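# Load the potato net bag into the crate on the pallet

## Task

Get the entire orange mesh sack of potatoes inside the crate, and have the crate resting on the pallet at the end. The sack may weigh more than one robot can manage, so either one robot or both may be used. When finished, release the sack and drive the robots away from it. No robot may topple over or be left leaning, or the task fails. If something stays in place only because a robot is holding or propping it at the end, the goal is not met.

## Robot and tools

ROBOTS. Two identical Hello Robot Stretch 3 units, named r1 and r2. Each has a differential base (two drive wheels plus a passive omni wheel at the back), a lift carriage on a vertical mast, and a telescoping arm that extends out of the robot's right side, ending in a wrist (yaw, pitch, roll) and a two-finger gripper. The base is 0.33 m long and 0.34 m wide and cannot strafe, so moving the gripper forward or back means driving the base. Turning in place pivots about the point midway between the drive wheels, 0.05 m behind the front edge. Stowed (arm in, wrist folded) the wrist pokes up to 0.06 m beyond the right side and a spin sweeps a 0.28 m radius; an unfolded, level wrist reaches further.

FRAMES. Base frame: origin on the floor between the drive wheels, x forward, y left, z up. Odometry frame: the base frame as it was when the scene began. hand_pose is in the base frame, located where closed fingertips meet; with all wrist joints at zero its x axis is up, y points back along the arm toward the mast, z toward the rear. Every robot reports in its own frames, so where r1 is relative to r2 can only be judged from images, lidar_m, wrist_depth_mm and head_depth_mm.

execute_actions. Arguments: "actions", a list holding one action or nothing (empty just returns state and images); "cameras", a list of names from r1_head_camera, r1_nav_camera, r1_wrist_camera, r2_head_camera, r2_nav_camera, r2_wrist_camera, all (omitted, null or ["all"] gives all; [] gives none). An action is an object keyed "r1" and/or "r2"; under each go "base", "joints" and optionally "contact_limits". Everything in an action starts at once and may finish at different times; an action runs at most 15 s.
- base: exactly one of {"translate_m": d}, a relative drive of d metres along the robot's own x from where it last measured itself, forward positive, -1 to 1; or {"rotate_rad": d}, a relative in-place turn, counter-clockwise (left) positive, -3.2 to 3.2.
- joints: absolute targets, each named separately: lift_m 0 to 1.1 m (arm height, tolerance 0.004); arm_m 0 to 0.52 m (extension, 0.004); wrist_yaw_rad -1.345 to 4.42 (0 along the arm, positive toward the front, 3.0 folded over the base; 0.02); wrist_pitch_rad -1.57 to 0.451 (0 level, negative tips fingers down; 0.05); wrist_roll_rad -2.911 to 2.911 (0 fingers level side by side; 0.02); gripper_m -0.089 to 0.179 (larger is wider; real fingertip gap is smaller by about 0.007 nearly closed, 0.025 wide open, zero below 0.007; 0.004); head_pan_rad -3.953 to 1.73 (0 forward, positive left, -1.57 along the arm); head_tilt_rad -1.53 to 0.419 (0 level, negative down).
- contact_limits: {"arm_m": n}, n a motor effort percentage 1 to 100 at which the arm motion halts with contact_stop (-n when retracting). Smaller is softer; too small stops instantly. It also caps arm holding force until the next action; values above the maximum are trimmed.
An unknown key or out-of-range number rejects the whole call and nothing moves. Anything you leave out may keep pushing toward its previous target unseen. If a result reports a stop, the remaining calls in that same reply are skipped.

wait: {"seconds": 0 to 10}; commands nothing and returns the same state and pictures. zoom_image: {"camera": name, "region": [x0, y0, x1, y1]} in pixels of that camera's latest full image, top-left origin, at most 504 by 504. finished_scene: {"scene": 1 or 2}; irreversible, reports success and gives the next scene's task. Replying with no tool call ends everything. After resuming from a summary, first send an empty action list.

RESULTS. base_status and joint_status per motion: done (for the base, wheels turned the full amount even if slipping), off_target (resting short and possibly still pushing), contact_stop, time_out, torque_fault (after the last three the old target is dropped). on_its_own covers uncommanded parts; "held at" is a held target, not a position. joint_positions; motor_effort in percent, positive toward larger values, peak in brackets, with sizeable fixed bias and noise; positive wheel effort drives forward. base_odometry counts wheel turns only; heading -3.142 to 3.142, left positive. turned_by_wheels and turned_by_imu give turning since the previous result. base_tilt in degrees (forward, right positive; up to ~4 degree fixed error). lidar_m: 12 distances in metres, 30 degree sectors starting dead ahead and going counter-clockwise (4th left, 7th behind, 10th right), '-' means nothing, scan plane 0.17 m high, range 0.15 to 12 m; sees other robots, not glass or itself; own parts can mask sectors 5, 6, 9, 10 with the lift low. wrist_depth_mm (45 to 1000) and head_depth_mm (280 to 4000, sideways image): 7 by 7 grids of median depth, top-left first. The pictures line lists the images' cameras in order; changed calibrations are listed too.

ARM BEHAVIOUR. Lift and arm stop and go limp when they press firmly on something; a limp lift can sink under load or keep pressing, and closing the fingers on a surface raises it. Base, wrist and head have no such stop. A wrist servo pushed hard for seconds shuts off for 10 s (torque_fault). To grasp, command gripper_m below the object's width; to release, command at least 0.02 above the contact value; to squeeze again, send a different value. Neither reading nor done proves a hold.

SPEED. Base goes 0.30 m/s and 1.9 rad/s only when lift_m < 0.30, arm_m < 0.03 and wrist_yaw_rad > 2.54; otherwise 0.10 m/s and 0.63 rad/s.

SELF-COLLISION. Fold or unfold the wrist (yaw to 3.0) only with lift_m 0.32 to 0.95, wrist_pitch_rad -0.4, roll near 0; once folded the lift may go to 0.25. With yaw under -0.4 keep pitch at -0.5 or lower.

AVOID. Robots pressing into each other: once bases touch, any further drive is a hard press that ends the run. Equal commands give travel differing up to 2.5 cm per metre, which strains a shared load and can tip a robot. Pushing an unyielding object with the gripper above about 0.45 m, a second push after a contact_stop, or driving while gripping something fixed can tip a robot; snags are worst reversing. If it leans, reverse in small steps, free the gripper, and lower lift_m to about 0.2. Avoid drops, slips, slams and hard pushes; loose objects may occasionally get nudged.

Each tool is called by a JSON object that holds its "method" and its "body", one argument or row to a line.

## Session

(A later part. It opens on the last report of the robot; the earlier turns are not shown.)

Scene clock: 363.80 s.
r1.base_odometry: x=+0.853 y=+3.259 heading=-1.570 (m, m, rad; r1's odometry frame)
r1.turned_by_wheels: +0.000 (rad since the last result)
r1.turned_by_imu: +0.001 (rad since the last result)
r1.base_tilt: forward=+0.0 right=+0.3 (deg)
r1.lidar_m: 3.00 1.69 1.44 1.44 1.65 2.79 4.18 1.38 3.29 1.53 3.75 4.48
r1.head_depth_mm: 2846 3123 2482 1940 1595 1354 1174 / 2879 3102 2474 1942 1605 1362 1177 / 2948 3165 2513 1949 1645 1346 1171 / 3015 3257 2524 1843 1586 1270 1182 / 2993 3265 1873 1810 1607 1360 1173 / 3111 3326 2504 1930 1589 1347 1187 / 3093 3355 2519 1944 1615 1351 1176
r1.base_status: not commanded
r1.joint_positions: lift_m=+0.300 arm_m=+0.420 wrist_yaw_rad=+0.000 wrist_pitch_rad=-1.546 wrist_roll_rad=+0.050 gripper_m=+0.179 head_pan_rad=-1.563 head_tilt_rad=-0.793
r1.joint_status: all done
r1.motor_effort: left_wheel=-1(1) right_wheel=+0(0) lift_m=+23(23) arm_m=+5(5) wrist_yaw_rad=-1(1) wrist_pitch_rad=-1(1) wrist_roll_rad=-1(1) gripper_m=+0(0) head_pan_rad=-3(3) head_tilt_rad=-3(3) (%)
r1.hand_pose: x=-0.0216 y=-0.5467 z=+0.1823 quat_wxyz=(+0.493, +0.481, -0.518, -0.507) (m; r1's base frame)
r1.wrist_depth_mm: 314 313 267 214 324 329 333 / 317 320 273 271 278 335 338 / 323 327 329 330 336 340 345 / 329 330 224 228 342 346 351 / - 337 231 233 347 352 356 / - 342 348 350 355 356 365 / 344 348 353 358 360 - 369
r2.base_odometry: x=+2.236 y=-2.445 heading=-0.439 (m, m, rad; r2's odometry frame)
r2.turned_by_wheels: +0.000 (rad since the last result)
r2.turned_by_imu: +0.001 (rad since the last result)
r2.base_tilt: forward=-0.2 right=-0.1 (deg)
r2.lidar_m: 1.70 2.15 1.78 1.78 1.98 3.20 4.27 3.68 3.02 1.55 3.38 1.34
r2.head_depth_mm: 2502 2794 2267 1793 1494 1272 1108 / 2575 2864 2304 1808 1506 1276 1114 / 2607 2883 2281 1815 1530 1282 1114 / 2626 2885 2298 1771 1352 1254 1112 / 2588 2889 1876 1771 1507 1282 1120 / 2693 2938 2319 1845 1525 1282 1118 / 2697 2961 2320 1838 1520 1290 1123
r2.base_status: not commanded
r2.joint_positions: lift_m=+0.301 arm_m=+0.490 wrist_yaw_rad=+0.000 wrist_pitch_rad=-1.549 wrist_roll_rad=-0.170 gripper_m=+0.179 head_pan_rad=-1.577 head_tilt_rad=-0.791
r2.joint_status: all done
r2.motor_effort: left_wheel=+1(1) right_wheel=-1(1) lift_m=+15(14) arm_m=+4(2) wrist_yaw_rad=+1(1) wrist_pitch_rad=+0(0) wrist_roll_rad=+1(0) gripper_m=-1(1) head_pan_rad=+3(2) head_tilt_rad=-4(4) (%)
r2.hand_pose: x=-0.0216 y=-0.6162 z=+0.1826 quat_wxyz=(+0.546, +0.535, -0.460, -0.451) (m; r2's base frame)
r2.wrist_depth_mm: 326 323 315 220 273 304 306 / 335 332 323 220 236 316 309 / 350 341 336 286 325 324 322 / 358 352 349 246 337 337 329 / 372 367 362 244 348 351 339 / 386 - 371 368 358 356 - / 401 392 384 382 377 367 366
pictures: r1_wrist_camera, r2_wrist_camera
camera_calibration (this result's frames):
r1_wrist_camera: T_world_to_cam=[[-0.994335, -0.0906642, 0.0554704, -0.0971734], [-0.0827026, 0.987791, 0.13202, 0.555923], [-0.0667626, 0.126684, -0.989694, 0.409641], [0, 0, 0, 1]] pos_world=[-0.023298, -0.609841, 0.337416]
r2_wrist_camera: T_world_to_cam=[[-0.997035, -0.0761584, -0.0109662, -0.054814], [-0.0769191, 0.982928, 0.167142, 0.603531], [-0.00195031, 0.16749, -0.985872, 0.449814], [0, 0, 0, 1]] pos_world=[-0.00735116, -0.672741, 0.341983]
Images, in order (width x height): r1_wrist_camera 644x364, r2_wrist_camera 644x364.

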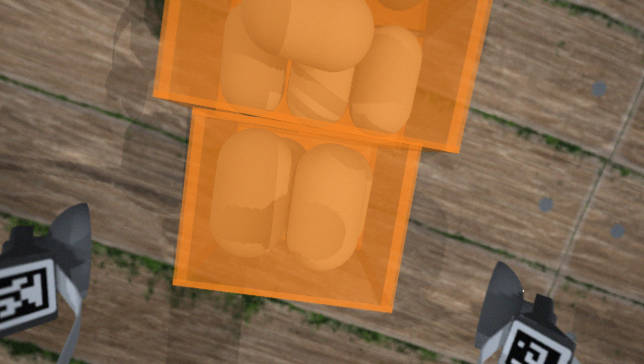

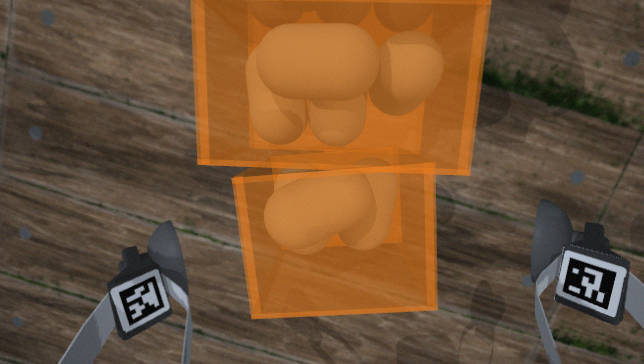

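{"method": "execute_actions", "body": {
  "actions": [
    {"r1":{"joints":{"arm_m":0.445,"lift_m":0.218}},"r2":{"joints":{"arm_m":0.485,"lift_m":0.218}}}
  ],
  "cameras": []
}}

{"method": "execute_actions", "body": {
  "actions": [
    {"r1":{"joints":{"gripper_m":0.1}},"r2":{"joints":{"gripper_m":0.1}}}
  ],
  "cameras": ["r1_wrist_camera","r2_wrist_camera"]
}}

{"method": "execute_actions", "body": {
  "actions": [
    {"r1":{"joints":{"lift_m":0.4}},"r2":{"joints":{"lift_m":0.4}}}
  ],
  "cameras": ["r1_head_camera","r2_wrist_camera"]
}}

Scene clock: 371.33 s.
r1.base_odometry: x=+0.853 y=+3.259 heading=-1.570 (m, m, rad; r1's odometry frame)
r1.turned_by_wheels: +0.000 (rad since the last result)
r1.turned_by_imu: +0.000 (rad since the last result)
r1.base_tilt: forward=+0.1 right=+0.5 (deg)
r1.lidar_m: 3.00 1.69 1.44 1.44 1.65 2.79 4.15 1.39 3.29 1.54 3.75 4.52
r1.head_depth_mm: 2897 3129 2481 1942 1597 1358 1180 / 2883 3179 2498 1954 1600 1354 1182 / 2926 3243 2489 1955 1600 1357 1177 / 3025 3221 2485 1865 1498 1266 1179 / 2997 3197 1781 1784 1592 1360 1177 / 3068 3321 2508 1976 1587 1356 1185 / 3114 3369 2512 1943 1599 1352 1186
r1.base_status: not commanded
r1.joint_positions: lift_m=+0.218 arm_m=+0.445 wrist_yaw_rad=+0.000 wrist_pitch_rad=-1.547 wrist_roll_rad=+0.050 gripper_m=+0.179 head_pan_rad=-1.563 head_tilt_rad=-0.793
r1.joint_status: all done
r1.motor_effort: left_wheel=+0(1) right_wheel=+0(0) lift_m=+22(23) arm_m=+5(5) wrist_yaw_rad=+1(1) wrist_pitch_rad=-1(1) wrist_roll_rad=-1(1) gripper_m=+0(0) head_pan_rad=-3(3) head_tilt_rad=-3(3) (%)
r1.hand_pose: x=-0.0216 y=-0.5716 z=+0.1004 quat_wxyz=(+0.493, +0.481, -0.518, -0.507) (m; r1's base frame)
r1.wrist_depth_mm: 236 237 145 133 189 248 252 / 239 242 187 155 192 253 255 / 243 245 205 197 197 256 259 / 247 249 160 254 257 260 264 / - 253 143 148 261 265 269 / - 256 144 146 267 270 272 / 260 261 149 149 272 - 278
r2.base_odometry: x=+2.236 y=-2.445 heading=-0.439 (m, m, rad; r2's odometry frame)
r2.turned_by_wheels: +0.000 (rad since the last result)
r2.turned_by_imu: +0.001 (rad since the last result)
r2.base_tilt: forward=-0.2 right=-0.1 (deg)
r2.lidar_m: 1.70 2.15 1.78 1.77 1.98 3.17 4.27 3.66 3.03 1.55 3.37 1.35
r2.head_depth_mm: 2529 2806 2296 1804 1489 1275 1114 / 2550 2851 2294 1803 1503 1275 1110 / 2597 2863 2305 1812 1537 1278 1113 / 2611 2898 2297 1778 1508 1257 1116 / 2569 2881 1877 1714 1503 1284 1122 / 2693 2954 2234 1826 1511 1288 1126 / 2669 3009 2357 1820 1517 1294 1123
r2.base_status: not commanded
r2.joint_positions: lift_m=+0.219 arm_m=+0.485 wrist_yaw_rad=+0.000 wrist_pitch_rad=-1.549 wrist_roll_rad=-0.170 gripper_m=+0.179 head_pan_rad=-1.577 head_tilt_rad=-0.791
r2.joint_status: all done
r2.motor_effort: left_wheel=+1(0) right_wheel=+0(0) lift_m=+15(15) arm_m=-3(5) wrist_yaw_rad=+1(0) wrist_pitch_rad=+0(0) wrist_roll_rad=+0(1) gripper_m=+0(0) head_pan_rad=+3(4) head_tilt_rad=-4(3) (%)
r2.hand_pose: x=-0.0216 y=-0.6118 z=+0.1006 quat_wxyz=(+0.546, +0.535, -0.460, -0.451) (m; r2's base frame)
r2.wrist_depth_mm: 246 244 147 135 146 230 230 / 256 252 195 156 175 239 237 / 265 259 256 205 252 247 245 / 273 271 267 210 255 255 253 / 283 278 273 159 219 260 256 / 293 - 282 217 276 271 - / 305 305 295 290 286 285 277
pictures: none
No camera images: the call's "cameras" was empty. Leave "cameras" out to get every camera's image.

Scene clock: 372.60 s.
r1.base_odometry: x=+0.853 y=+3.259 heading=-1.570 (m, m, rad; r1's odometry frame)
r1.turned_by_wheels: +0.000 (rad since the last result)
r1.turned_by_imu: +0.000 (rad since the last result)
r1.base_tilt: forward=+0.0 right=+0.4 (deg)
r1.lidar_m: 3.00 1.70 1.45 1.44 1.65 2.79 4.16 1.39 3.29 1.54 3.74 4.49
r1.head_depth_mm: 2858 3107 2479 1944 1598 1353 1175 / 2890 3121 2511 1956 1598 1353 1172 / 2943 3219 2502 1929 1594 1355 1178 / 2966 3238 2490 1851 1486 1240 1176 / 3016 3210 1766 1810 1556 1350 1182 / 3061 3232 2480 1943 1611 1349 1175 / 3159 3323 2491 1947 1600 1352 1171
r1.base_status: not commanded
r1.joint_positions: lift_m=+0.218 arm_m=+0.445 wrist_yaw_rad=+0.000 wrist_pitch_rad=-1.547 wrist_roll_rad=+0.050 gripper_m=+0.101 head_pan_rad=-1.563 head_tilt_rad=-0.793
r1.joint_status: all done
r1.motor_effort: left_wheel=+1(1) right_wheel=-2(2) lift_m=+23(23) arm_m=+5(5) wrist_yaw_rad=+0(1) wrist_pitch_rad=-1(1) wrist_roll_rad=-1(1) gripper_m=-26(100) head_pan_rad=-3(3) head_tilt_rad=-3(3) (%)
r1.hand_pose: x=-0.0216 y=-0.5716 z=+0.1004 quat_wxyz=(+0.493, +0.481, -0.518, -0.507) (m; r1's base frame)
r1.wrist_depth_mm: 236 239 145 134 189 248 251 / 239 242 187 155 192 253 255 / 243 245 205 198 197 257 260 / 247 250 162 253 257 262 263 / 251 253 142 149 262 266 269 / - 257 144 147 266 270 274 / 261 261 149 149 271 275 277
r2.base_odometry: x=+2.236 y=-2.445 heading=-0.439 (m, m, rad; r2's odometry frame)
r2.turned_by_wheels: +0.000 (rad since the last result)
r2.turned_by_imu: +0.001 (rad since the last result)
r2.base_tilt: forward=-0.2 right=-0.1 (deg)
r2.lidar_m: 1.70 2.15 1.78 1.77 1.97 3.20 4.26 3.66 3.03 1.55 3.36 1.34
r2.head_depth_mm: 2550 2817 2284 1808 1490 1275 1111 / 2565 2833 2292 1803 1507 1284 1117 / 2562 2873 2288 1814 1536 1281 1115 / 2650 2914 2314 1755 1474 1254 1117 / 2604 2857 1872 1717 1508 1285 1120 / 2703 2967 2210 1831 1509 1291 1125 / 2747 2992 2321 1831 1512 1289 1128
r2.base_status: not commanded
r2.joint_positions: lift_m=+0.218 arm_m=+0.485 wrist_yaw_rad=+0.000 wrist_pitch_rad=-1.552 wrist_roll_rad=-0.170 gripper_m=+0.101 head_pan_rad=-1.577 head_tilt_rad=-0.791
r2.joint_status: all done
r2.motor_effort: left_wheel=+5(7) right_wheel=-5(7) lift_m=+18(18) arm_m=-2(3) wrist_yaw_rad=+1(0) wrist_pitch_rad=+1(2) wrist_roll_rad=+0(0) gripper_m=-23(98) head_pan_rad=+3(2) head_tilt_rad=-4(4) (%)
r2.hand_pose: x=-0.0216 y=-0.6109 z=+0.1005 quat_wxyz=(+0.545, +0.536, -0.460, -0.452) (m; r2's base frame)
r2.wrist_depth_mm: 249 246 146 135 146 229 229 / 256 253 194 159 186 238 237 / 263 262 255 206 250 246 242 / 273 268 265 213 218 256 251 / 281 280 273 158 209 261 256 / 292 290 283 167 275 274 264 / 305 300 296 291 285 278 279
pictures: r1_wrist_camera, r2_wrist_camera
camera_calibration (this result's frames):
r1_wrist_camera: T_world_to_cam=[[-0.994335, -0.0906723, 0.0554593, -0.0948925], [-0.0827039, 0.987775, 0.132139, 0.591395], [-0.0667627, 0.126804, -0.989678, 0.331717], [0, 0, 0, 1]] pos_world=[-0.023298, -0.634832, 0.255409]
r2_wrist_camera: T_world_to_cam=[[-0.997034, -0.0761363, -0.0112196, -0.0552699], [-0.0769338, 0.982367, 0.170403, 0.611349], [-0.00195207, 0.17076, -0.985311, 0.369991], [0, 0, 0, 1]] pos_world=[-0.00735039, -0.667956, 0.25976]
Images, in order (width x height): r1_wrist_camera 644x364, r2_wrist_camera 644x364.

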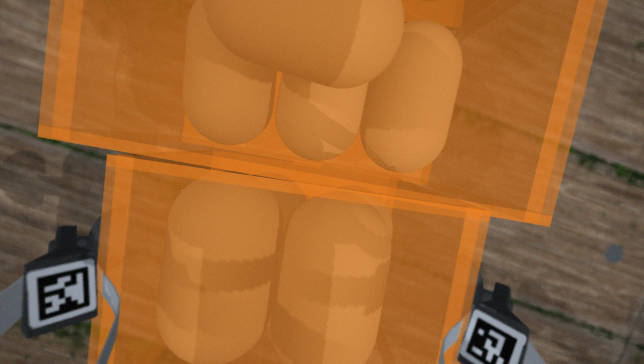

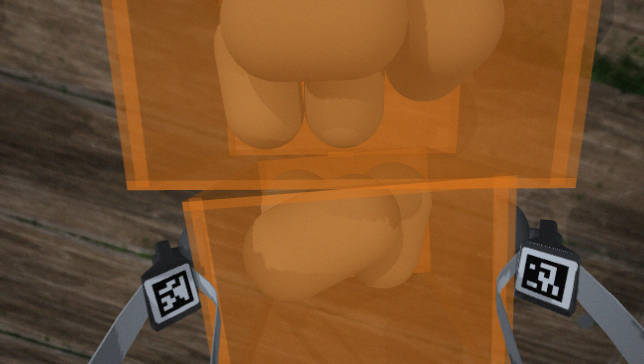

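Scene clock: 387.60 s.
r1.base_odometry: x=+0.853 y=+3.259 heading=-1.570 (m, m, rad; r1's odometry frame)
r1.turned_by_wheels: +0.000 (rad since the last result)
r1.turned_by_imu: +0.001 (rad since the last result)
r1.base_tilt: forward=+0.1 right=+0.3 (deg)
r1.lidar_m: 3.02 1.70 1.44 1.44 1.65 2.79 4.17 1.39 3.29 0.62 3.75 4.49
r1.head_depth_mm: 2853 3094 2478 1947 1600 1346 1177 / 2926 3141 2464 1953 1586 1352 1179 / 2962 3200 2528 1959 1608 1346 1174 / 2965 3251 2531 1805 1411 1104 1180 / 2942 1664 1933 1796 1560 1327 1175 / 3083 3342 2496 1932 1598 1355 1172 / 3091 3394 2502 1949 1604 1352 1180
r1.base_status: not commanded
r1.joint_positions: lift_m=+0.399 arm_m=+0.445 wrist_yaw_rad=+0.000 wrist_pitch_rad=-1.482 wrist_roll_rad=+0.052 gripper_m=+0.108 head_pan_rad=-1.563 head_tilt_rad=-0.793
r1.joint_status: all done
r1.on_its_own: gripper_m is held at +0.106, not at your +0.100, by its stall guard, which is not easing now
r1.motor_effort: left_wheel=+0(1) right_wheel=+1(3) lift_m=+60(63) arm_m=+0(5) wrist_yaw_rad=+0(1) wrist_pitch_rad=-19(20) wrist_roll_rad=-1(1) gripper_m=-22(26) head_pan_rad=-3(3) head_tilt_rad=-3(3) (%)
r1.hand_pose: x=-0.0216 y=-0.5886 z=+0.2804 quat_wxyz=(+0.508, +0.465, -0.535, -0.490) (m; r1's base frame)
r1.wrist_depth_mm: 413 420 259 221 274 440 447 / 418 425 202 191 440 449 451 / 420 425 229 234 257 446 452 / 422 428 226 236 446 454 458 / 422 428 156 163 448 452 460 / - 434 152 158 450 460 465 / 433 435 152 156 454 - 467
r2.base_odometry: x=+2.236 y=-2.445 heading=-0.439 (m, m, rad; r2's odometry frame)
r2.turned_by_wheels: +0.000 (rad since the last result)
r2.turned_by_imu: +0.003 (rad since the last result)
r2.base_tilt: forward=-0.3 right=+0.1 (deg)
r2.lidar_m: 1.70 2.16 1.78 1.77 1.98 3.19 4.26 3.67 3.04 0.64 3.34 1.35
r2.head_depth_mm: 2512 2795 2259 1797 1496 1278 1111 / 2559 2864 2267 1807 1502 1272 1115 / 2563 2865 2337 1815 1502 1250 1113 / 2621 2899 2262 1794 1221 1253 1116 / 2611 2737 1810 1762 1477 1277 1124 / 2695 2905 2331 1833 1502 1283 1122 / 2723 3006 2332 1841 1515 1293 1125
r2.base_status: not commanded
r2.joint_positions: lift_m=+0.399 arm_m=+0.485 wrist_yaw_rad=-0.001 wrist_pitch_rad=-1.486 wrist_roll_rad=-0.167 gripper_m=+0.104 head_pan_rad=-1.577 head_tilt_rad=-0.791
r2.joint_status: all done
r2.motor_effort: left_wheel=-1(5) right_wheel=+0(5) lift_m=+51(51) arm_m=-3(2) wrist_yaw_rad=+2(2) wrist_pitch_rad=-18(19) wrist_roll_rad=-1(1) gripper_m=-21(22) head_pan_rad=+3(3) head_tilt_rad=-4(4) (%)
r2.hand_pose: x=-0.0216 y=-0.6280 z=+0.2802 quat_wxyz=(+0.562, +0.516, -0.475, -0.437) (m; r2's base frame)
r2.wrist_depth_mm: 421 418 415 215 251 400 405 / 434 428 419 190 200 412 406 / 446 440 432 229 239 426 415 / 453 450 440 234 426 425 428 / 463 464 448 166 211 439 431 / 475 468 462 169 214 453 443 / 491 473 473 460 472 461 450
pictures: r1_head_camera (sideways: a quarter turn clockwise sets it upright), r2_wrist_camera
camera_calibration (this result's frames):
r1_head_camera: T_world_to_cam=[[0.041911, 0.656762, -0.752933, 0.99865], [0.99828, -0.0584524, 0.00458152, -0.00982749], [-0.0410017, -0.751829, -0.658082, 0.814539], [0, 0, 0, 1]] pos_world=[0.00135371, -0.0440553, 1.28799]
r2_wrist_camera: T_world_to_cam=[[-0.997289, -0.0733083, -0.00634793, -0.0541587], [-0.07357, 0.991799, 0.104513, 0.62204], [-0.00136584, 0.104697, -0.994503, 0.511068], [0, 0, 0, 1]] pos_world=[-0.00755032, -0.674416, 0.442903]
Images, in order (width x height): r1_head_camera 896x504, r2_wrist_camera 644x364.

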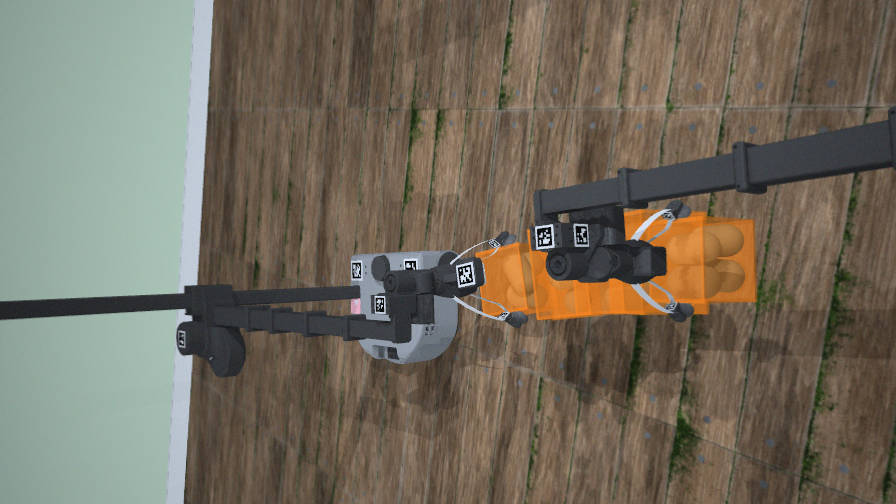

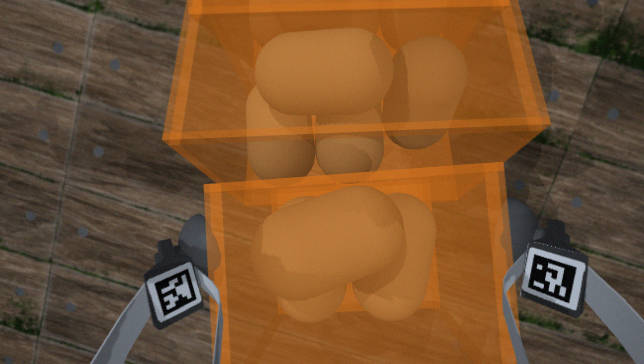

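{"method": "execute_actions", "body": {
  "actions": [
    {"r1":{"joints":{"lift_m":0.76}},"r2":{"joints":{"lift_m":0.76}}}
  ],
  "cameras": ["r1_head_camera"]
}}

{"method": "execute_actions", "body": {
  "actions": [
    {"r1":{"base":{"translate_m":-0.75}},"r2":{"base":{"translate_m":0.75}}}
  ],
  "cameras": ["r1_head_camera"]
}}

{"method": "execute_actions", "body": {
  "actions": [
    {"r1":{"base":{"translate_m":-0.75}},"r2":{"base":{"translate_m":0.75}}}
  ],
  "cameras": ["r1_head_camera","r2_head_camera","r1_wrist_camera"]
}}

Scene clock: 409.43 s.
r1.base_odometry: x=+0.853 y=+3.259 heading=-1.570 (m, m, rad; r1's odometry frame)
r1.turned_by_wheels: +0.000 (rad since the last result)
r1.turned_by_imu: +0.002 (rad since the last result)
r1.base_tilt: forward=-0.1 right=+0.2 (deg)
r1.lidar_m: 3.01 1.70 1.44 1.44 1.65 2.78 4.17 1.38 3.28 1.54 3.74 4.50
r1.head_depth_mm: 2829 3140 2478 1948 1608 - - / 2907 3125 2499 2016 - 1338 1180 / 2927 3187 2724 1876 1562 1343 1172 / 2987 3230 1829 1049 848 1348 1173 / 1405 921 2384 1821 1505 1357 1178 / 3019 3363 2531 1950 1590 1350 1173 / 3113 3372 2482 1954 1596 1352 1184
r1.base_status: not commanded
r1.joint_positions: lift_m=+0.759 arm_m=+0.445 wrist_yaw_rad=+0.000 wrist_pitch_rad=-1.483 wrist_roll_rad=+0.052 gripper_m=+0.108 head_pan_rad=-1.563 head_tilt_rad=-0.793
r1.joint_status: all done
r1.on_its_own: gripper_m is held at +0.106, not at your +0.100, by its stall guard, which is not easing now
r1.motor_effort: left_wheel=+0(1) right_wheel=+1(1) lift_m=+60(60) arm_m=+0(0) wrist_yaw_rad=+1(0) wrist_pitch_rad=-18(19) wrist_roll_rad=-1(1) gripper_m=-22(22) head_pan_rad=-3(3) head_tilt_rad=-2(3) (%)
r1.hand_pose: x=-0.0216 y=-0.5883 z=+0.6404 quat_wxyz=(+0.508, +0.465, -0.534, -0.490) (m; r1's base frame)
r1.wrist_depth_mm: 769 769 259 224 275 819 825 / 760 782 202 191 803 817 830 / 765 779 229 233 257 819 835 / 782 792 225 236 818 831 847 / 788 784 156 163 823 833 849 / - 801 152 158 826 843 860 / 800 816 152 155 840 - 851
r2.base_odometry: x=+2.236 y=-2.445 heading=-0.439 (m, m, rad; r2's odometry frame)
r2.turned_by_wheels: +0.000 (rad since the last result)
r2.turned_by_imu: +0.004 (rad since the last result)
r2.base_tilt: forward=-0.2 right=+0.0 (deg)
r2.lidar_m: 1.70 2.14 1.78 1.78 1.98 3.19 4.27 3.68 3.03 1.55 3.37 1.34
r2.head_depth_mm: 2537 2769 2262 1799 1533 - - / 2569 2808 2294 1867 - 1253 1104 / 2603 2845 - 1808 1495 1274 1119 / 2628 2938 - 966 1433 1283 1119 / 2536 961 1962 1719 1513 1288 1117 / 1346 2993 2312 1824 1503 1293 1123 / 2690 2986 2353 1829 1507 1294 1121
r2.base_status: not commanded
r2.joint_positions: lift_m=+0.759 arm_m=+0.485 wrist_yaw_rad=-0.001 wrist_pitch_rad=-1.486 wrist_roll_rad=-0.167 gripper_m=+0.104 head_pan_rad=-1.577 head_tilt_rad=-0.791
r2.joint_status: all done
r2.motor_effort: left_wheel=-1(0) right_wheel=+0(0) lift_m=+51(52) arm_m=-3(2) wrist_yaw_rad=+1(1) wrist_pitch_rad=-19(19) wrist_roll_rad=-1(1) gripper_m=-20(21) head_pan_rad=+3(4) head_tilt_rad=-4(4) (%)
r2.hand_pose: x=-0.0216 y=-0.6280 z=+0.6402 quat_wxyz=(+0.562, +0.516, -0.475, -0.437) (m; r2's base frame)
r2.wrist_depth_mm: 758 742 738 212 251 722 732 / 774 754 744 190 200 742 722 / 810 794 777 231 237 777 747 / 797 811 795 234 783 751 752 / 836 831 795 166 211 774 776 / 838 837 825 169 214 793 803 / 867 871 865 829 843 830 808
pictures: r1_head_camera (sideways: a quarter turn clockwise sets it upright)
camera_calibration (this result's frames):
r1_head_camera: T_world_to_cam=[[0.0419254, 0.656761, -0.752933, 0.99865], [0.998278, -0.0584743, 0.00458153, -0.0098275], [-0.0410182, -0.751829, -0.658082, 0.814539], [0, 0, 0, 1]] pos_world=[0.00135274, -0.0440552, 1.28799]
Images, in order (width x height): r1_head_camera 896x504.

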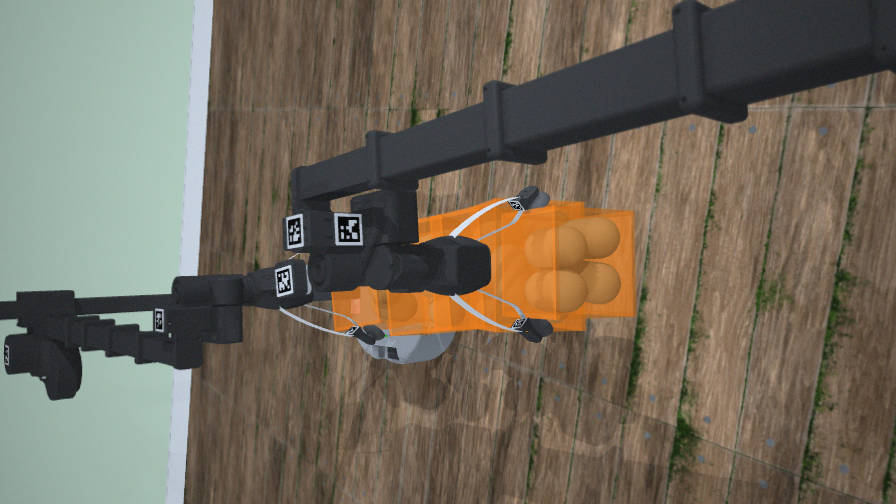

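Scene clock: 418.43 s.
r1.base_odometry: x=+0.853 y=+4.009 heading=-1.570 (m, m, rad; r1's odometry frame)
r1.turned_by_wheels: +0.000 (rad since the last result)
r1.turned_by_imu: +0.002 (rad since the last result)
r1.base_tilt: forward=+0.3 right=+0.3 (deg)
r1.lidar_m: 3.36 1.89 1.62 1.62 1.85 3.13 3.44 0.72 0.79 1.50 3.55 5.18
r1.head_depth_mm: 2686 2944 2482 1948 1410 - - / 2718 3014 2499 2009 - 1361 1171 / 2819 3074 2706 1880 1596 1356 1180 / 2817 3105 2725 1825 1601 1351 1182 / 1374 899 2318 1818 1604 1360 1175 / 2849 3127 2498 1960 1562 1356 1179 / 3001 3242 2490 1957 1502 1328 1181
r1.base_status: done
r1.joint_positions: lift_m=+0.760 arm_m=+0.445 wrist_yaw_rad=-0.001 wrist_pitch_rad=-1.545 wrist_roll_rad=+0.052 gripper_m=+0.106 head_pan_rad=-1.563 head_tilt_rad=-0.793
r1.joint_status: not commanded
r1.on_its_own: gripper_m is held at +0.106, not at your +0.100, by its stall guard, which is not easing now
r1.motor_effort: left_wheel=+0(4) right_wheel=+1(5) lift_m=+45(60) arm_m=+0(0) wrist_yaw_rad=+1(2) wrist_pitch_rad=-1(18) wrist_roll_rad=-1(3) gripper_m=+0(23) head_pan_rad=-3(3) head_tilt_rad=-3(3) (%)
r1.hand_pose: x=-0.0216 y=-0.5725 z=+0.6415 quat_wxyz=(+0.493, +0.480, -0.519, -0.507) (m; r1's base frame)
r1.wrist_depth_mm: 753 712 774 779 775 789 656 / 681 759 771 783 792 792 644 / 775 769 784 799 803 808 638 / 785 804 801 809 828 828 633 / 794 799 812 845 839 825 624 / 816 - 828 842 845 837 733 / 840 834 841 848 861 750 747
r2.base_odometry: x=+2.915 y=-2.764 heading=-0.439 (m, m, rad; r2's odometry frame)
r2.turned_by_wheels: +0.000 (rad since the last result)
r2.turned_by_imu: +0.001 (rad since the last result)
r2.base_tilt: forward=-0.2 right=+0.0 (deg)
r2.lidar_m: 3.80 1.98 1.64 1.63 1.82 2.92 5.00 3.82 3.16 1.51 0.72 0.69
r2.head_depth_mm: 2656 2944 2272 1796 1523 - - / 2678 2917 2287 1864 - 1264 1113 / 2703 2962 2255 1807 1490 1281 1112 / 2745 3013 - 1770 1507 1278 1116 / 2648 900 1913 1765 1514 1279 1120 / 1300 3022 2314 1839 1512 1291 1122 / 2801 3035 2330 1780 1472 1292 1117
r2.base_status: done
r2.joint_positions: lift_m=+0.759 arm_m=+0.485 wrist_yaw_rad=+0.001 wrist_pitch_rad=-1.545 wrist_roll_rad=-0.173 gripper_m=+0.103 head_pan_rad=-1.577 head_tilt_rad=-0.791
r2.joint_status: not commanded
r2.motor_effort: left_wheel=+0(15) right_wheel=-1(7) lift_m=+40(51) arm_m=-2(2) wrist_yaw_rad=-1(2) wrist_pitch_rad=-2(19) wrist_roll_rad=+2(3) gripper_m=+0(21) head_pan_rad=+3(4) head_tilt_rad=-4(4) (%)
r2.hand_pose: x=-0.0216 y=-0.6126 z=+0.6414 quat_wxyz=(+0.548, +0.535, -0.460, -0.449) (m; r2's base frame)
r2.wrist_depth_mm: 580 726 731 709 720 704 700 / 566 762 757 747 735 708 713 / 564 769 786 763 744 709 739 / 589 791 810 810 785 722 769 / 720 850 838 819 808 787 766 / 878 832 867 836 849 842 817 / 911 880 884 - 861 841 836
pictures: r1_head_camera (sideways: a quarter turn clockwise sets it upright)
camera_calibration (this result's frames):
r1_head_camera: T_world_to_cam=[[0.0419319, 0.65676, -0.752933, 0.99865], [0.998278, -0.0584841, 0.00458152, -0.00982748], [-0.0410257, -0.751828, -0.658082, 0.814539], [0, 0, 0, 1]] pos_world=[0.00135231, -0.0440551, 1.28799]
Images, in order (width x height): r1_head_camera 896x504.

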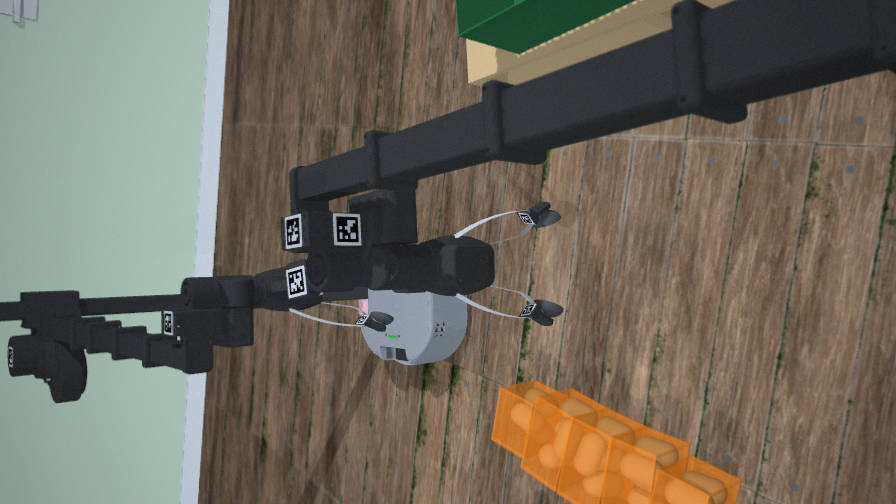

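Scene clock: 427.37 s.
r1.base_odometry: x=+0.852 y=+4.759 heading=-1.570 (m, m, rad; r1's odometry frame)
r1.turned_by_wheels: +0.000 (rad since the last result)
r1.turned_by_imu: -0.001 (rad since the last result)
r1.base_tilt: forward=+0.2 right=+0.3 (deg)
r1.lidar_m: 3.71 2.11 1.80 1.79 2.05 2.75 2.74 3.10 0.47 0.45 0.46 5.62
r1.head_depth_mm: 2537 2862 2513 1947 1483 - - / 2578 2886 2512 2018 - 1289 1115 / 2628 2980 2701 1692 1414 1180 1100 / 2646 2957 2702 1496 1438 1226 1048 / 1358 860 2243 1770 1430 1217 1062 / 2641 2982 2504 1953 1519 1249 1049 / 2791 3053 2490 1939 1600 1354 1181
r1.base_status: done
r1.joint_positions: lift_m=+0.760 arm_m=+0.445 wrist_yaw_rad=-0.001 wrist_pitch_rad=-1.545 wrist_roll_rad=+0.052 gripper_m=+0.106 head_pan_rad=-1.563 head_tilt_rad=-0.793
r1.joint_status: not commanded
r1.on_its_own: gripper_m is held at +0.106, not at your +0.100, by its stall guard, which is not easing now
r1.motor_effort: left_wheel=-1(5) right_wheel=+0(4) lift_m=+44(44) arm_m=+0(0) wrist_yaw_rad=+1(1) wrist_pitch_rad=-1(1) wrist_roll_rad=-1(1) gripper_m=+0(0) head_pan_rad=-3(3) head_tilt_rad=-3(3) (%)
r1.hand_pose: x=-0.0216 y=-0.5725 z=+0.6415 quat_wxyz=(+0.493, +0.480, -0.519, -0.507) (m; r1's base frame)
r1.wrist_depth_mm: 748 740 640 653 641 664 681 / 768 773 651 656 657 690 687 / 770 771 664 671 671 691 699 / 784 793 673 682 694 699 718 / 796 812 649 681 688 714 732 / 820 - 699 702 709 721 742 / 823 841 734 725 725 746 748
r2.base_odometry: x=+3.594 y=-3.083 heading=-0.439 (m, m, rad; r2's odometry frame)
r2.turned_by_wheels: +0.000 (rad since the last result)
r2.turned_by_imu: +0.004 (rad since the last result)
r2.base_tilt: forward=-0.3 right=+0.0 (deg)
r2.lidar_m: 3.08 1.82 1.50 1.50 1.66 2.67 5.75 4.01 0.48 0.45 0.46 3.09
r2.head_depth_mm: 2766 2981 2276 1803 1525 - - / 2823 3032 2300 1868 - 1107 1064 / 2810 3065 2249 1508 1323 1121 1060 / 2838 3116 - 1504 1356 1111 1060 / 2744 884 1877 1500 1355 1091 1053 / 1283 3003 2332 1730 1403 1239 1061 / 2963 3164 2317 1725 1415 1234 1055
r2.base_status: done
r2.joint_positions: lift_m=+0.759 arm_m=+0.485 wrist_yaw_rad=+0.001 wrist_pitch_rad=-1.545 wrist_roll_rad=-0.173 gripper_m=+0.103 head_pan_rad=-1.577 head_tilt_rad=-0.791
r2.joint_status: not commanded
r2.motor_effort: left_wheel=-1(5) right_wheel=+0(3) lift_m=+40(40) arm_m=-2(2) wrist_yaw_rad=-2(2) wrist_pitch_rad=-1(2) wrist_roll_rad=+2(2) gripper_m=+0(0) head_pan_rad=+2(4) head_tilt_rad=-4(4) (%)
r2.hand_pose: x=-0.0216 y=-0.6126 z=+0.6414 quat_wxyz=(+0.548, +0.535, -0.460, -0.449) (m; r2's base frame)
r2.wrist_depth_mm: 635 636 613 611 603 708 686 / 675 657 632 632 622 725 725 / 683 674 654 661 640 741 740 / 685 700 687 666 655 776 765 / 737 729 710 587 601 780 801 / 888 868 863 748 803 827 784 / 878 895 867 - 870 834 842
pictures: r1_head_camera (sideways: a quarter turn clockwise sets it upright), r1_wrist_camera, r2_head_camera (sideways: a quarter turn clockwise sets it upright)
camera_calibration (this result's frames):
r1_head_camera: T_world_to_cam=[[0.0419319, 0.65676, -0.752933, 0.99865], [0.998278, -0.0584843, 0.00458153, -0.00982749], [-0.0410257, -0.751828, -0.658082, 0.814539], [0, 0, 0, 1]] pos_world=[0.0013523, -0.0440551, 1.28799]
r1_wrist_camera: T_world_to_cam=[[-0.994568, -0.0880091, 0.0555818, -0.123523], [-0.0801592, 0.988215, 0.130405, 0.522152], [-0.0664036, 0.125241, -0.989902, 0.866673], [0, 0, 0, 1]] pos_world=[-0.0234468, -0.635413, 0.796695]
r2_head_camera: T_world_to_cam=[[0.0673824, 0.708082, -0.702908, 0.931661], [0.997445, -0.0645725, 0.0305697, -0.0466761], [-0.0237427, -0.703172, -0.710624, 0.885052], [0, 0, 0, 1]] pos_world=[0.00479278, -0.0403627, 1.28524]
Images, in order (width x height): r1_head_camera 896x504, r1_wrist_camera 644x364, r2_head_camera 896x504.

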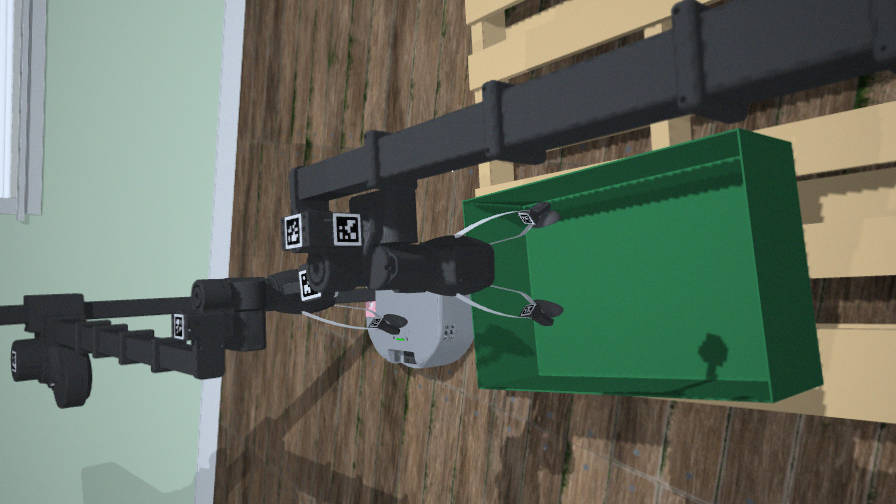

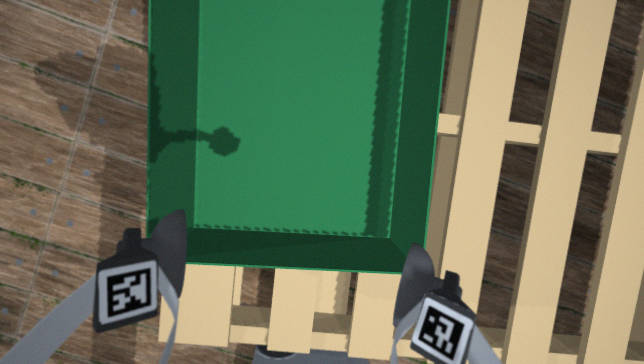

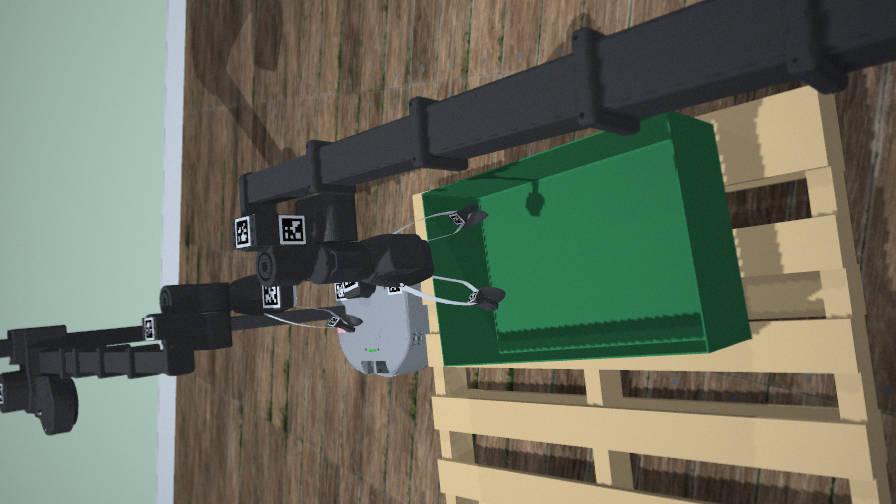

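{"method": "execute_actions", "body": {
  "actions": [
    {"r1":{"base":{"translate_m":1.0},"joints":{"gripper_m":0.179,"arm_m":0.3,"head_pan_rad":-1.3}},"r2":{"base":{"translate_m":-1.0},"joints":{"gripper_m":0.179,"arm_m":0.4}}}
  ],
  "cameras": ["r1_head_camera","r2_head_camera","r1_wrist_camera","r2_wrist_camera"]
}}

Scene clock: 445.77 s.
r1.base_odometry: x=+0.853 y=+3.759 heading=-1.570 (m, m, rad; r1's odometry frame)
r1.turned_by_wheels: +0.000 (rad since the last result)
r1.turned_by_imu: +0.006 (rad since the last result)
r1.base_tilt: forward=+0.2 right=+0.2 (deg)
r1.lidar_m: 3.22 1.82 1.56 1.56 1.78 3.02 3.70 0.93 1.13 1.52 3.62 4.98
r1.head_depth_mm: 2743 3011 2459 - 1555 1323 1175 / 1404 1536 2294 - 1517 1351 1173 / 2844 3105 2497 1813 1555 1352 1178 / 3091 3328 2455 1961 1535 1322 1177 / 3273 3454 2473 1951 1601 1328 1173 / 3376 3494 2480 1955 1601 1353 1172 / 3576 3461 2478 1951 1603 1358 1177
r1.base_status: done
r1.joint_positions: lift_m=+0.760 arm_m=+0.300 wrist_yaw_rad=-0.001 wrist_pitch_rad=-1.546 wrist_roll_rad=+0.052 gripper_m=+0.179 head_pan_rad=-1.307 head_tilt_rad=-0.793
r1.joint_status: all done
r1.motor_effort: left_wheel=+0(5) right_wheel=+1(6) lift_m=+45(44) arm_m=-5(7) wrist_yaw_rad=+1(1) wrist_pitch_rad=-1(1) wrist_roll_rad=-1(2) gripper_m=+0(96) head_pan_rad=+3(23) head_tilt_rad=-3(3) (%)
r1.hand_pose: x=-0.0216 y=-0.4276 z=+0.6415 quat_wxyz=(+0.493, +0.480, -0.519, -0.507) (m; r1's base frame)
r1.wrist_depth_mm: 750 754 732 778 788 789 799 / 754 765 775 781 796 794 811 / 782 776 788 802 815 813 820 / 781 789 806 811 821 843 845 / 792 804 814 825 846 840 842 / - 824 833 839 852 854 860 / 829 834 848 - 876 - 889
r2.base_odometry: x=+2.689 y=-2.657 heading=-0.439 (m, m, rad; r2's odometry frame)
r2.turned_by_wheels: +0.000 (rad since the last result)
r2.turned_by_imu: -0.001 (rad since the last result)
r2.base_tilt: forward=-0.3 right=+0.1 (deg)
r2.lidar_m: 3.90 2.04 1.69 1.68 1.87 3.00 4.75 3.77 3.12 1.53 1.12 0.89
r2.head_depth_mm: 2621 2884 2289 1802 1529 - - / 2628 2890 2272 1899 - 1255 1114 / 2691 2938 2589 1779 1408 1213 1115 / 2694 2979 2500 1724 1502 1285 1116 / 1428 1066 1941 1771 1487 1282 1117 / 1318 3039 2320 1823 1516 1293 1129 / 2779 3017 2324 1839 1509 1289 1128
r2.base_status: done
r2.joint_positions: lift_m=+0.759 arm_m=+0.400 wrist_yaw_rad=+0.001 wrist_pitch_rad=-1.546 wrist_roll_rad=-0.173 gripper_m=+0.179 head_pan_rad=-1.577 head_tilt_rad=-0.791
r2.joint_status: all done
r2.motor_effort: left_wheel=-1(6) right_wheel=+0(5) lift_m=+39(39) arm_m=-3(5) wrist_yaw_rad=-2(1) wrist_pitch_rad=-1(2) wrist_roll_rad=+2(2) gripper_m=-1(83) head_pan_rad=+4(4) head_tilt_rad=-4(3) (%)
r2.hand_pose: x=-0.0216 y=-0.5276 z=+0.6414 quat_wxyz=(+0.548, +0.535, -0.460, -0.449) (m; r2's base frame)
r2.wrist_depth_mm: 763 741 730 723 702 703 702 / 780 781 763 741 688 727 713 / 780 778 792 766 709 749 738 / 790 811 821 795 777 755 747 / 849 843 811 812 810 808 788 / 845 - 864 827 837 810 - / 927 908 885 - 851 822 833
pictures: r1_head_camera (sideways: a quarter turn clockwise sets it upright), r1_wrist_camera, r2_head_camera (sideways: a quarter turn clockwise sets it upright), r2_wrist_camera
camera_calibration (this result's frames):
r1_head_camera: T_world_to_cam=[[-0.125863, 0.64595, -0.752933, 0.999673], [0.980515, 0.196393, 0.00458152, -0.00971912], [0.15083, -0.737685, -0.658082, 0.813369], [0, 0, 0, 1]] pos_world=[0.0126711, -0.0438203, 1.28799]
r1_wrist_camera: T_world_to_cam=[[-0.994557, -0.088185, 0.0554967, -0.110798], [-0.0802815, 0.98808, 0.131347, 0.378342], [-0.066418, 0.126176, -0.989782, 0.848871], [0, 0, 0, 1]] pos_world=[-0.023441, -0.490711, 0.796652]
r2_head_camera: T_world_to_cam=[[0.0673808, 0.708082, -0.702908, 0.931661], [0.997445, -0.0645702, 0.0305697, -0.0466761], [-0.0237411, -0.703172, -0.710624, 0.885052], [0, 0, 0, 1]] pos_world=[0.00479288, -0.0403627, 1.28524]
r2_wrist_camera: T_world_to_cam=[[-0.99665, -0.0810939, -0.0106197, -0.0458833], [-0.0817369, 0.983106, 0.163772, 0.441967], [-0.00284062, 0.164092, -0.986441, 0.885854], [0, 0, 0, 1]] pos_world=[-0.00708824, -0.583582, 0.800974]
Images, in order (width x height): r1_head_camera 896x504, r1_wrist_camera 644x364, r2_head_camera 896x504, r2_wrist_camera 644x364.

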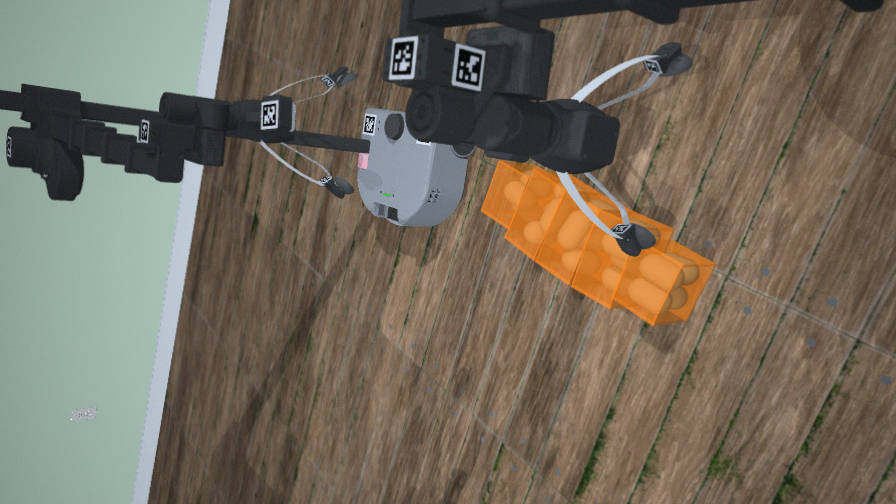

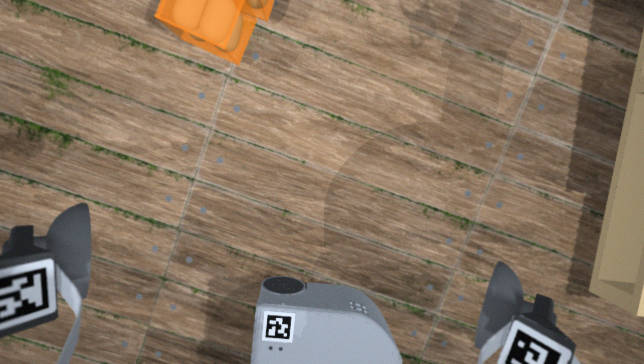

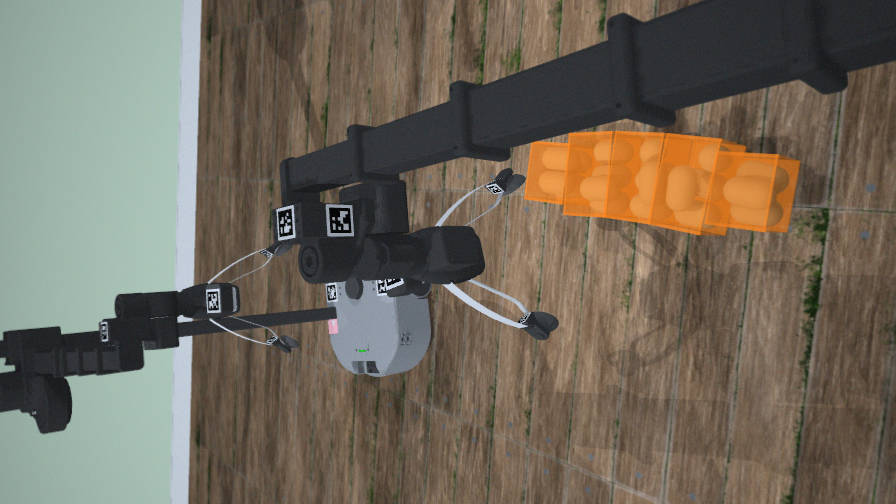

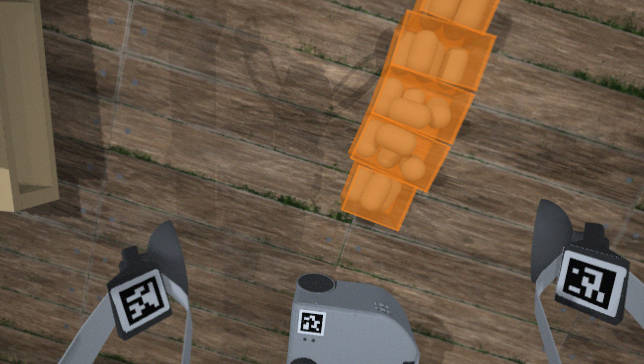

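{"method": "execute_actions", "body": {
  "actions": [
    {"r1":{"base":{"translate_m":0.24},"joints":{"lift_m":0.4,"arm_m":0.45,"head_pan_rad":-1.56}},"r2":{"base":{"translate_m":-0.09},"joints":{"lift_m":0.3,"wrist_roll_rad":0.18}}}
  ],
  "cameras": ["r1_wrist_camera","r2_wrist_camera"]
}}

Scene clock: 459.67 s.
r1.base_odometry: x=+0.853 y=+3.519 heading=-1.570 (m, m, rad; r1's odometry frame)
r1.turned_by_wheels: +0.000 (rad since the last result)
r1.turned_by_imu: +0.002 (rad since the last result)
r1.base_tilt: forward=+0.1 right=+0.4 (deg)
r1.lidar_m: 3.11 1.76 1.50 1.50 1.72 2.91 3.92 1.14 1.46 1.53 3.69 4.76
r1.head_depth_mm: 2790 3068 2518 1947 1592 1357 1171 / 2819 3117 2482 1953 1596 1358 1180 / 2918 3141 2502 1828 1605 1361 1177 / 2813 3111 1945 1840 1642 1302 1177 / 2973 3261 2482 1945 1600 1365 1179 / 3067 3278 2504 1952 1595 1366 1177 / 3088 3313 2493 1942 1594 1358 1182
r1.base_status: done
r1.joint_positions: lift_m=+0.400 arm_m=+0.450 wrist_yaw_rad=-0.001 wrist_pitch_rad=-1.546 wrist_roll_rad=+0.052 gripper_m=+0.179 head_pan_rad=-1.553 head_tilt_rad=-0.793
r1.joint_status: all done
r1.motor_effort: left_wheel=-1(5) right_wheel=+0(5) lift_m=+23(37) arm_m=+6(5) wrist_yaw_rad=+2(1) wrist_pitch_rad=-1(1) wrist_roll_rad=-1(1) gripper_m=+0(0) head_pan_rad=-3(22) head_tilt_rad=-2(2) (%)
r1.hand_pose: x=-0.0216 y=-0.5767 z=+0.2823 quat_wxyz=(+0.493, +0.481, -0.519, -0.507) (m; r1's base frame)
r1.wrist_depth_mm: 407 409 416 315 378 428 434 / 413 416 423 319 430 441 446 / 423 425 429 432 438 442 449 / 428 431 439 442 444 452 458 / - 440 447 449 455 460 461 / - 446 450 457 461 465 473 / 449 453 459 467 468 - 482
r2.base_odometry: x=+2.607 y=-2.619 heading=-0.439 (m, m, rad; r2's odometry frame)
r2.turned_by_wheels: +0.000 (rad since the last result)
r2.turned_by_imu: +0.001 (rad since the last result)
r2.base_tilt: forward=-0.2 right=-0.1 (deg)
r2.lidar_m: 3.95 2.06 1.71 1.70 1.89 3.06 4.67 3.75 3.12 1.55 1.26 0.97
r2.head_depth_mm: 2582 2845 2269 1815 1491 1267 1110 / 2632 2898 2287 1798 1490 1278 1120 / 2656 2979 2314 1756 1540 1244 1112 / 2633 2807 1883 1754 1574 1223 1114 / 2687 2831 2290 1833 1508 1283 1124 / 2753 2990 2312 1831 1512 1290 1120 / 2785 3046 2332 1844 1517 1287 1127
r2.base_status: done
r2.joint_positions: lift_m=+0.301 arm_m=+0.400 wrist_yaw_rad=+0.001 wrist_pitch_rad=-1.546 wrist_roll_rad=+0.173 gripper_m=+0.179 head_pan_rad=-1.577 head_tilt_rad=-0.791
r2.joint_status: all done
r2.motor_effort: left_wheel=+0(6) right_wheel=+0(4) lift_m=+16(34) arm_m=-3(3) wrist_yaw_rad=-1(1) wrist_pitch_rad=-1(1) wrist_roll_rad=+3(2) gripper_m=+0(0) head_pan_rad=+4(3) head_tilt_rad=-3(4) (%)
r2.hand_pose: x=-0.0217 y=-0.5276 z=+0.1825 quat_wxyz=(+0.461, +0.449, -0.548, -0.535) (m; r2's base frame)
r2.wrist_depth_mm: 326 325 319 263 240 305 303 / 339 335 329 265 218 309 312 / 347 346 337 279 234 323 320 / 358 355 345 289 251 329 331 / 370 360 359 355 299 345 336 / 386 - 374 308 297 354 - / 403 392 388 379 374 373 366
pictures: r1_wrist_camera, r2_wrist_camera
camera_calibration (this result's frames):
r1_wrist_camera: T_world_to_cam=[[-0.994557, -0.0882104, 0.0554549, -0.104013], [-0.0802811, 0.988019, 0.131809, 0.572654], [-0.0664173, 0.126639, -0.989723, 0.512406], [0, 0, 0, 1]] pos_world=[-0.023441, -0.639859, 0.437428]
r2_wrist_camera: T_world_to_cam=[[-0.96486, 0.262072, -0.0190439, 0.132488], [0.255539, 0.952743, 0.164257, 0.50825], [0.0611911, 0.153619, -0.986234, 0.429024], [0, 0, 0, 1]] pos_world=[-0.0282975, -0.584859, 0.342158]
Images, in order (width x height): r1_wrist_camera 644x364, r2_wrist_camera 644x364.

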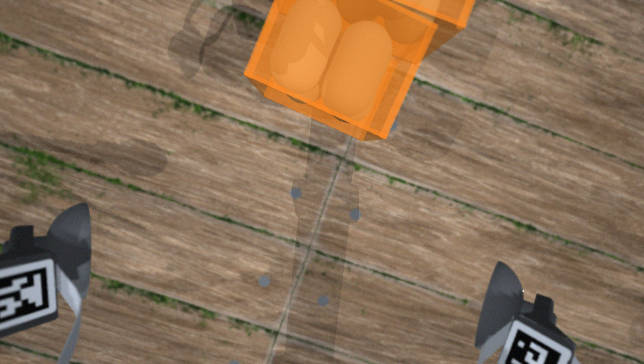

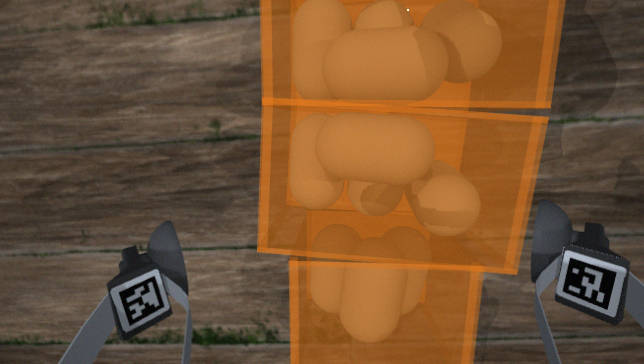

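{"method": "execute_actions", "body": {
  "actions": [
    {"r2":{"base":{"translate_m":-0.01},"joints":{"arm_m":0.325}}}
  ],
  "cameras": ["r2_wrist_camera"]
}}

Scene clock: 464.87 s.
r1.base_odometry: x=+0.853 y=+3.519 heading=-1.570 (m, m, rad; r1's odometry frame)
r1.turned_by_wheels: +0.000 (rad since the last result)
r1.turned_by_imu: +0.001 (rad since the last result)
r1.base_tilt: forward=+0.0 right=+0.2 (deg)
r1.lidar_m: 3.13 1.76 1.50 1.50 1.72 2.92 3.91 1.14 1.46 1.53 3.70 4.75
r1.head_depth_mm: 2827 3044 2504 1935 1589 1349 1174 / 2806 3138 2509 1954 1595 1350 1177 / 2905 3133 2487 1847 1621 1351 1184 / 2892 3136 1948 1824 1652 1301 1177 / 2976 3288 2485 1932 1602 1356 1175 / 3050 3246 2474 1934 1600 1358 1177 / 3111 3303 2489 1942 1597 1353 1183
r1.base_status: not commanded
r1.joint_positions: lift_m=+0.400 arm_m=+0.450 wrist_yaw_rad=-0.001 wrist_pitch_rad=-1.546 wrist_roll_rad=+0.052 gripper_m=+0.179 head_pan_rad=-1.553 head_tilt_rad=-0.793
r1.joint_status: not commanded
r1.motor_effort: left_wheel=-1(1) right_wheel=+0(1) lift_m=+22(23) arm_m=+5(5) wrist_yaw_rad=+1(2) wrist_pitch_rad=-1(1) wrist_roll_rad=-1(1) gripper_m=+0(0) head_pan_rad=-3(4) head_tilt_rad=-3(3) (%)
r1.hand_pose: x=-0.0216 y=-0.5767 z=+0.2823 quat_wxyz=(+0.493, +0.481, -0.519, -0.507) (m; r1's base frame)
r1.wrist_depth_mm: 405 411 419 314 382 431 433 / 413 417 422 319 432 440 442 / 425 423 433 435 438 447 451 / 428 432 434 440 443 450 456 / - 439 444 446 456 461 467 / - 446 452 454 459 463 472 / 450 453 460 466 472 - 481
r2.base_odometry: x=+2.598 y=-2.615 heading=-0.439 (m, m, rad; r2's odometry frame)
r2.turned_by_wheels: +0.000 (rad since the last result)
r2.turned_by_imu: +0.001 (rad since the last result)
r2.base_tilt: forward=-0.4 right=-0.1 (deg)
r2.lidar_m: 3.96 2.06 1.71 1.70 1.89 3.05 4.65 3.70 3.10 1.54 1.27 0.98
r2.head_depth_mm: 2562 2865 2265 1794 1492 1277 1116 / 2611 2905 2272 1803 1499 1280 1135 / 2661 2943 2282 1761 1499 1263 1115 / 2635 2882 1804 1765 1502 1228 1119 / 2699 2838 2300 1816 1510 1287 1118 / 2699 3004 2323 1829 1512 1289 1119 / 2763 3014 2332 1838 1519 1296 1125
r2.base_status: done
r2.joint_positions: lift_m=+0.301 arm_m=+0.325 wrist_yaw_rad=+0.001 wrist_pitch_rad=-1.546 wrist_roll_rad=+0.174 gripper_m=+0.179 head_pan_rad=-1.577 head_tilt_rad=-0.791
r2.joint_status: all done
r2.motor_effort: left_wheel=+0(7) right_wheel=+0(4) lift_m=+16(16) arm_m=-3(5) wrist_yaw_rad=-1(1) wrist_pitch_rad=-1(1) wrist_roll_rad=+3(3) gripper_m=-1(0) head_pan_rad=+2(3) head_tilt_rad=-4(4) (%)
r2.hand_pose: x=-0.0217 y=-0.4525 z=+0.1825 quat_wxyz=(+0.461, +0.449, -0.548, -0.535) (m; r2's base frame)
r2.wrist_depth_mm: 329 321 318 225 310 308 300 / 339 333 330 229 315 317 312 / 347 343 339 285 248 322 322 / 359 353 346 264 335 332 331 / 370 365 360 251 348 344 337 / 380 - 371 369 354 357 - / 397 395 391 380 376 367 360
pictures: r2_wrist_camera
camera_calibration (this result's frames):
r2_wrist_camera: T_world_to_cam=[[-0.964771, 0.262404, -0.0190198, 0.112973], [0.255863, 0.952636, 0.164375, 0.436702], [0.0612517, 0.153718, -0.986215, 0.417543], [0, 0, 0, 1]] pos_world=[-0.0283184, -0.509846, 0.342153]
Images, in order (width x height): r2_wrist_camera 644x364.

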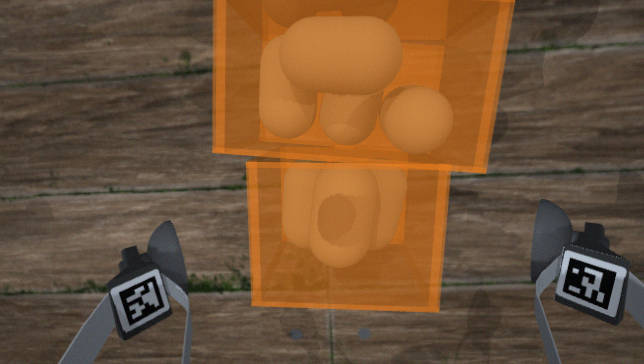

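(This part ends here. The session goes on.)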